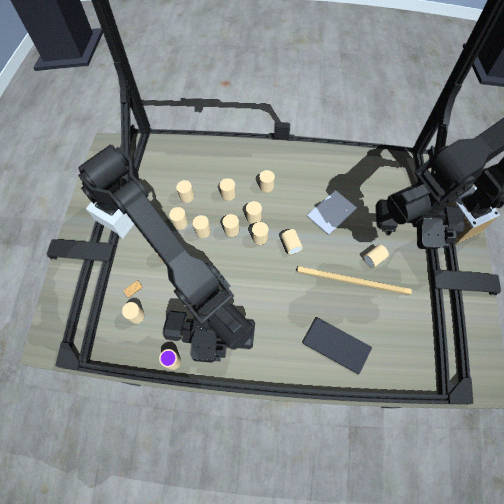

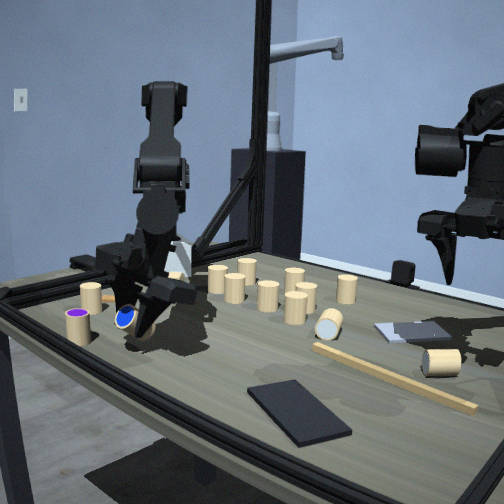

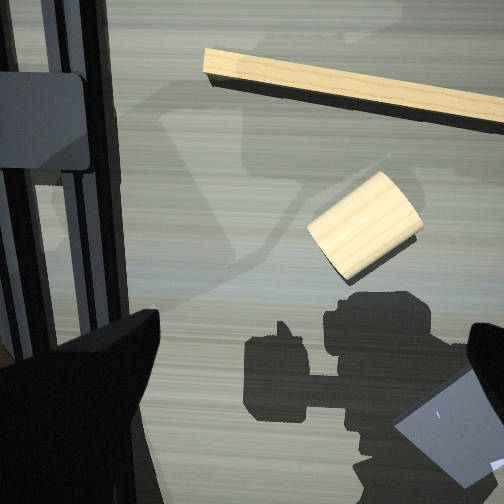

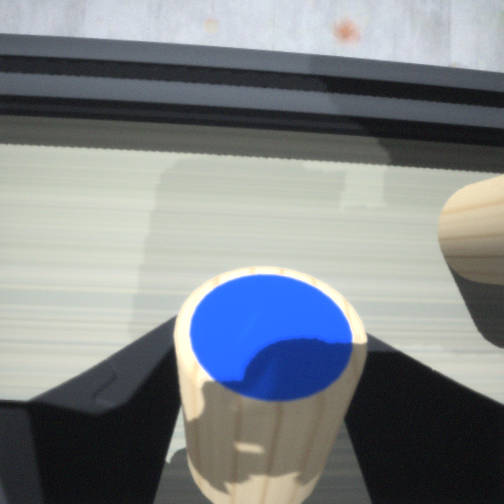

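Scene clock: 131.87 s of 17941.00 s.
left_arm: end_effector_position=(+0.0004, +0.2981, +0.2007) grip_measured=+1.000 end_effector_quat_wxyz=(+0.707, -0.002, +0.707, -0.002) end_effector_velocity=(-0.000, -0.001, +0.000) end_effector_angular_velocity=(-0.003, -0.010, +0.000) | right_arm: end_effector_position=(+0.2925, -0.1080, +0.0825) grip_measured=+0.014 end_effector_quat_wxyz=(+0.985, +0.008, +0.171, -0.003) end_effector_velocity=(-0.001, -0.004, -0.003) end_effector_angular_velocity=(-0.035, -0.005, +0.004)
Joint positions: left_arm=[ 0.043  1.586  1.067 -1.047  0.002 -1.048  0.088] | right_arm=[-0.155  2.366  1.083  0.71   0.9    0.484  0.04 ]
Joint velocities: left_arm=[-0.007 -0.002 -0.002  0.007 -0.007 -0.007  0.   ] | right_arm=[-0.002  0.007 -0.012  0.022  0.007 -0.037 -0.   ]
Joint torques (N m, as the arm reports them, + toward a larger angle): left_arm=[ 0.55 -6.96  4.87  0.22 -0.15  0.01] | right_arm=[ 0.26 -9.92  3.25  1.29  0.38 -0.2 ]
Heat: left arm: hottest shoulder 32 °C (+1.0 °C/min); right arm: hottest shoulder 41 °C (+4.0 °C/min).
Hand target (left_arm): +0.000, +0.300, +0.200; +0.707, -0.000, +0.707, -0.000
Hand target (right_arm): +0.290, -0.111, +0.075; +0.985, -0.002, +0.174, -0.004
Off the commanded pose (left_arm): 0.002 m, 0 deg.
Off the commanded pose (right_arm): 0.008 m, 1 deg.
Kept back: nothing.
move: done
camera_calibration (this result's frames):
cam_left_wrist: T_world_to_cam=[[-0.000386981, -0.999587, -0.0287215, 0.316256], [-0.956091, -0.00804754, 0.292959, -0.023178], [-0.293069, 0.0275737, -0.955694, 0.256633], [0, 0, 0, 1]] pos_world=[0.0531733, 0.308862, 0.261136]
cam_right_wrist: T_world_to_cam=[[-0.016673, -0.998633, 0.0495391, -0.100687], [-0.609469, -0.0291267, -0.792274, 0.273569], [0.792634, -0.0434021, -0.608151, -0.106458], [0, 0, 0, 1]] pos_world=[0.249435, -0.0972014, 0.156988]

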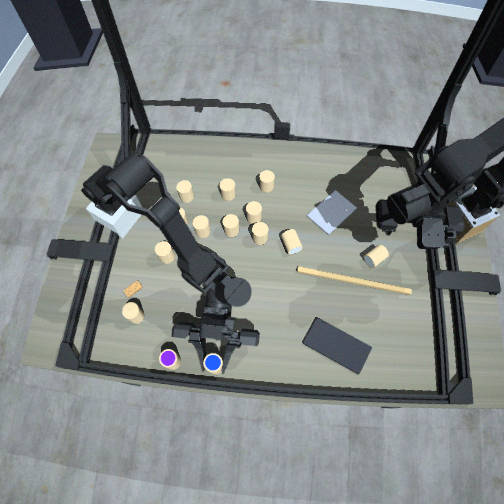

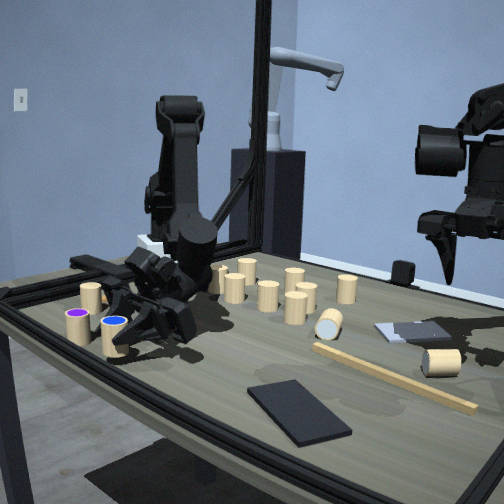

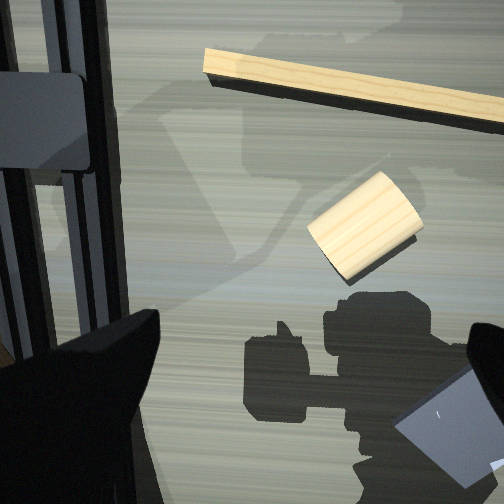

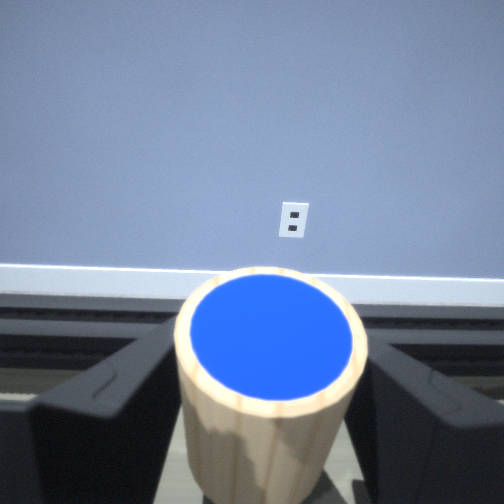

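Scene clock: 132.57 s of 17941.00 s.
left_arm: end_effector_position=(+0.0004, +0.2981, +0.2007) grip_measured=+1.000 end_effector_quat_wxyz=(+0.707, -0.002, +0.707, -0.002) end_effector_velocity=(+0.002, +0.002, +0.001) end_effector_angular_velocity=(+0.013, -0.018, +0.005) | right_arm: end_effector_position=(+0.2914, -0.1097, +0.0637) grip_measured=+0.014 end_effector_quat_wxyz=(+0.986, +0.010, +0.167, -0.002) end_effector_velocity=(-0.001, +0.002, -0.001) end_effector_angular_velocity=(-0.008, -0.004, +0.016)
Joint positions: left_arm=[ 0.043  1.586  1.067 -1.047  0.002 -1.048  0.088] | right_arm=[-0.154  2.432  1.083  0.789  0.903  0.478  0.04 ]
Joint velocities: left_arm=[-0.002 -0.002  0.002 -0.007 -0.022 -0.007 -0.   ] | right_arm=[ 0.002  0.007 -0.002  0.022 -0.007 -0.022  0.   ]
Joint torques (N m, as the arm reports them, + toward a larger angle): left_arm=[ 0.09 -6.91  4.99  0.31 -0.16  0.04] | right_arm=[ 0.06 -8.39  4.47  1.02  0.04 -0.16]
Heat: left arm: hottest shoulder 32 °C (+1.0 °C/min); right arm: hottest shoulder 40 °C (+3.0 °C/min).
Hand target (left_arm): +0.000, +0.300, +0.200; +0.707, -0.000, +0.707, +0.000
Hand target (right_arm): +0.290, -0.111, +0.052; +0.985, +0.000, +0.174, -0.000
Off the commanded pose (left_arm): 0.002 m, 0 deg.
Off the commanded pose (right_arm): 0.012 m, 1 deg.
Kept back: nothing.
move: off_target (right_arm)
camera_calibration (this result's frames):
cam_left_wrist: T_world_to_cam=[[-0.000386981, -0.999587, -0.0287215, 0.316256], [-0.956091, -0.00804754, 0.292959, -0.023178], [-0.293069, 0.0275737, -0.955694, 0.256633], [0, 0, 0, 1]] pos_world=[0.0531733, 0.308862, 0.261136]
cam_right_wrist: T_world_to_cam=[[-0.0172425, -0.998825, 0.0452936, -0.101082], [-0.602661, -0.0257642, -0.797582, 0.25673], [0.797811, -0.0410489, -0.601508, -0.118814], [0, 0, 0, 1]] pos_world=[0.247769, -0.0992261, 0.137874]

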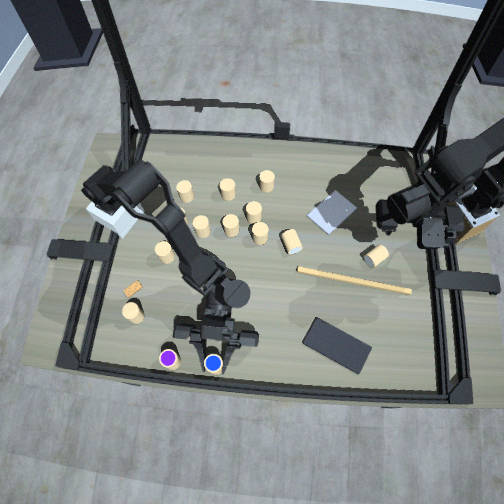

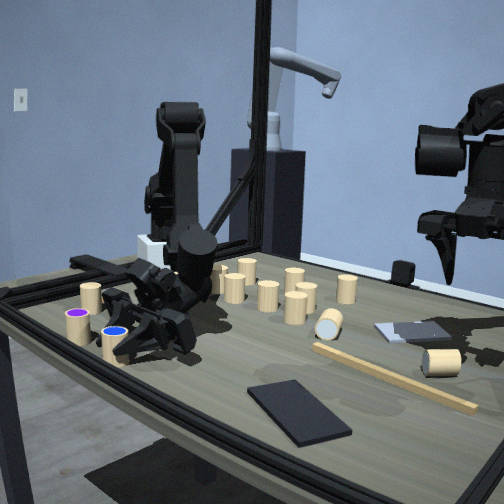

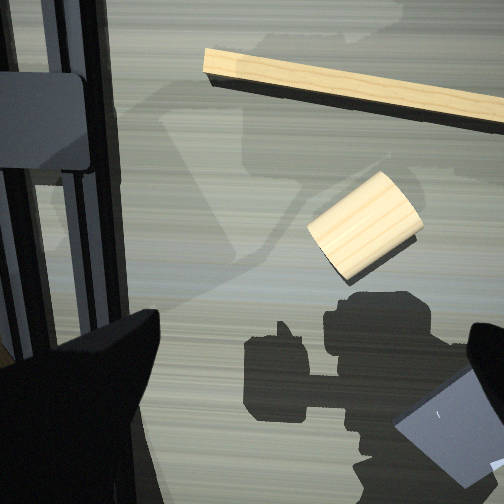

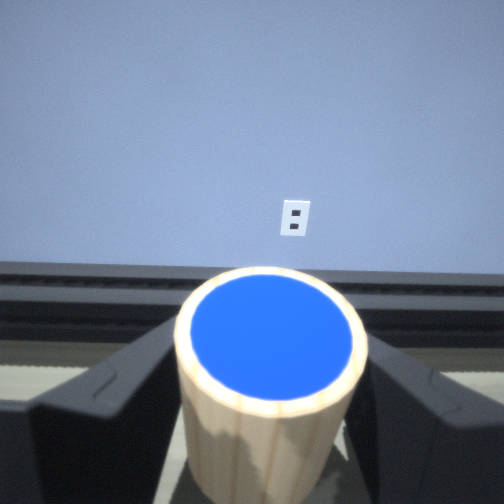

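Scene clock: 133.30 s of 17941.00 s.
left_arm: end_effector_position=(+0.0004, +0.2981, +0.2007) grip_measured=+1.000 end_effector_quat_wxyz=(+0.707, -0.002, +0.707, -0.002) end_effector_velocity=(+0.001, -0.001, -0.001) end_effector_angular_velocity=(+0.002, -0.008, +0.005) | right_arm: end_effector_position=(+0.2908, -0.1098, +0.0605) grip_measured=+0.698 end_effector_quat_wxyz=(+0.986, +0.008, +0.169, -0.001) end_effector_velocity=(+0.000, -0.001, -0.001) end_effector_angular_velocity=(-0.011, +0.007, +0.006)
Joint positions: left_arm=[ 0.043  1.586  1.067 -1.047  0.002 -1.048  0.088] | right_arm=[-0.154  2.439  1.083  0.789  0.899  0.478  0.073]
Joint velocities: left_arm=[-0.002  0.002 -0.002  0.007 -0.007 -0.007 -0.   ] | right_arm=[-0.002 -0.002 -0.002 -0.007 -0.007 -0.007  0.001]
Joint torques (N m, as the arm reports them, + toward a larger angle): left_arm=[ 0.07 -6.87  4.69  0.27 -0.14  0.08] | right_arm=[ 0.06 -9.8   4.42  0.9   0.17 -0.18]
Heat: left arm: hottest shoulder 32 °C (+1.0 °C/min); right arm: hottest shoulder 40 °C (+3.0 °C/min).
Hand target (left_arm): +0.000, +0.300, +0.200; +0.707, -0.000, +0.707, +0.000
Hand target (right_arm): +0.290, -0.110, +0.054; +0.985, +0.000, +0.174, +0.000
Off the commanded pose (left_arm): 0.002 m, 0 deg.
Off the commanded pose (right_arm): 0.007 m, 1 deg.
Kept back: nothing.
move: done
camera_calibration (this result's frames):
cam_left_wrist: T_world_to_cam=[[-0.000386981, -0.999587, -0.0287215, 0.316256], [-0.956091, -0.00804754, 0.292959, -0.023178], [-0.293069, 0.0275737, -0.955694, 0.256633], [0, 0, 0, 1]] pos_world=[0.0531733, 0.308862, 0.261136]
cam_right_wrist: T_world_to_cam=[[-0.0131087, -0.998693, 0.0494013, -0.102525], [-0.607038, -0.0313108, -0.794056, 0.254258], [0.794565, -0.0403975, -0.605834, -0.11898], [0, 0, 0, 1]] pos_world=[0.247538, -0.0992368, 0.134878]

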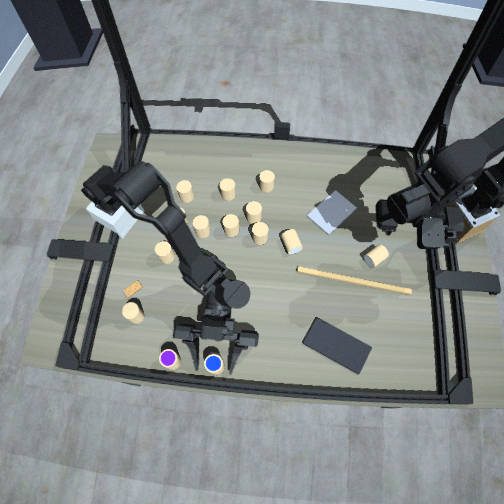

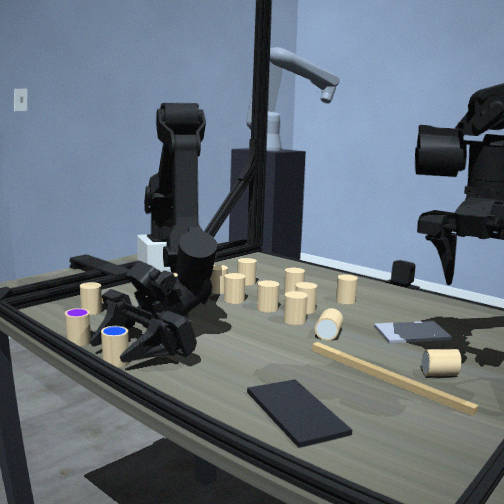

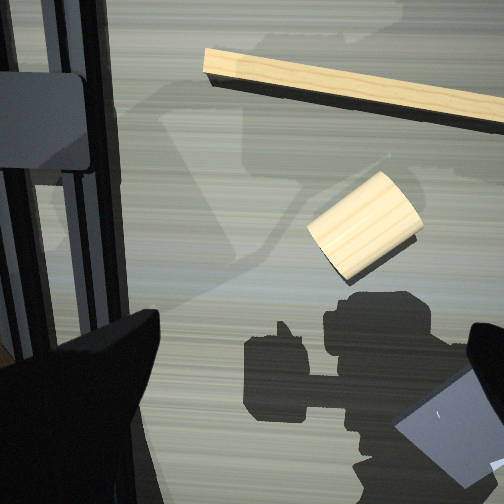

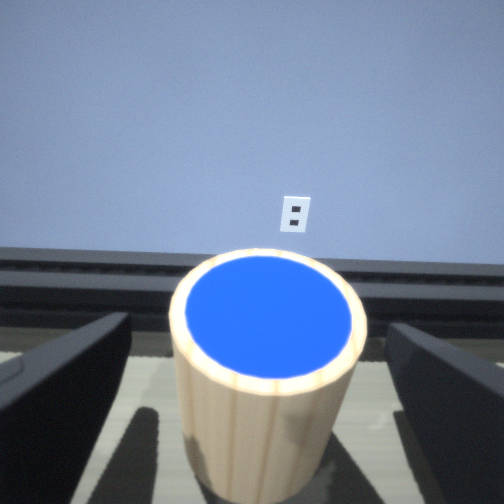

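Scene clock: 135.30 s of 17941.00 s.
left_arm: end_effector_position=(+0.0004, +0.2981, +0.2007) grip_measured=+1.000 end_effector_quat_wxyz=(+0.707, -0.002, +0.707, -0.002) end_effector_velocity=(+0.003, +0.000, +0.000) end_effector_angular_velocity=(+0.005, -0.023, -0.010) | right_arm: end_effector_position=(+0.2908, -0.1099, +0.0603) grip_measured=+0.700 end_effector_quat_wxyz=(+0.985, +0.008, +0.170, -0.001) end_effector_velocity=(-0.002, -0.002, -0.001) end_effector_angular_velocity=(-0.019, +0.004, -0.001)
Joint positions: left_arm=[ 0.043  1.586  1.067 -1.047  0.002 -1.048  0.088] | right_arm=[-0.154  2.439  1.083  0.789  0.899  0.478  0.073]
Joint velocities: left_arm=[-0.002 -0.002 -0.002  0.007 -0.022  0.007  0.   ] | right_arm=[ 0.002 -0.002 -0.007 -0.007  0.007 -0.007 -0.   ]
Joint torques (N m, as the arm reports them, + toward a larger angle): left_arm=[ 0.18 -6.98  4.87  0.22 -0.14  0.11] | right_arm=[ 0.06 -9.79  4.41  0.9   0.16 -0.18]
Heat: left arm: hottest shoulder 32 °C (+1.0 °C/min); right arm: hottest shoulder 40 °C (+3.0 °C/min).
Hand target (left_arm): +0.000, +0.300, +0.200; +0.707, -0.000, +0.707, -0.000
Hand target (right_arm): +0.290, -0.110, +0.054; +0.985, -0.000, +0.174, +0.000
Off the commanded pose (left_arm): 0.002 m, 0 deg.
Off the commanded pose (right_arm): 0.006 m, 1 deg.
Kept back: nothing.
Steps of this call (steps 1 to 60: nothing new was sent). Readings (end_effector_position):
1: left_arm (+0.0004, +0.2981, +0.2007) | right_arm (+0.2908, -0.1098, +0.0605)
2: left_arm (+0.0004, +0.2981, +0.2007) | right_arm (+0.2908, -0.1098, +0.0605)
4: left_arm (+0.0004, +0.2981, +0.2007) | right_arm (+0.2908, -0.1098, +0.0605)
8: left_arm (+0.0004, +0.2981, +0.2007) | right_arm (+0.2908, -0.1098, +0.0605)
60: the state above
camera_calibration (this result's frames):
cam_left_wrist: T_world_to_cam=[[-0.000386981, -0.999587, -0.0287215, 0.316256], [-0.956091, -0.00804754, 0.292959, -0.023178], [-0.293069, 0.0275737, -0.955694, 0.256633], [0, 0, 0, 1]] pos_world=[0.0531733, 0.308862, 0.261136]
cam_right_wrist: T_world_to_cam=[[-0.0129602, -0.998645, 0.0503988, -0.102686], [-0.607371, -0.0321768, -0.793766, 0.254034], [0.794312, -0.0408982, -0.606131, -0.119043], [0, 0, 0, 1]] pos_world=[0.247519, -0.0992411, 0.134663]

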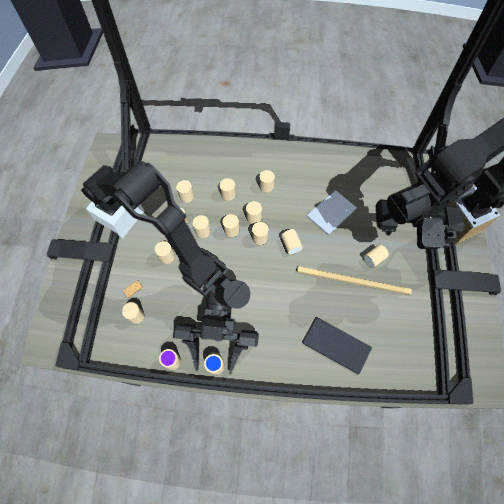

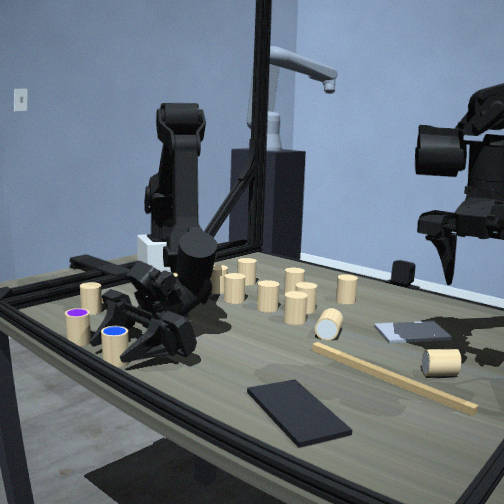

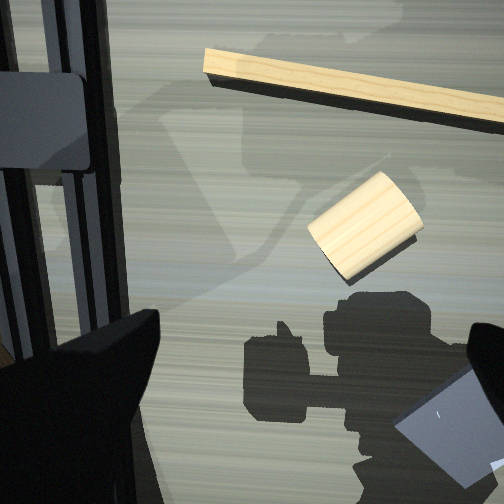

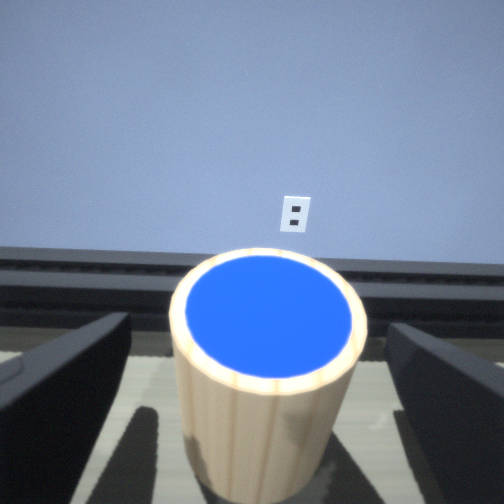

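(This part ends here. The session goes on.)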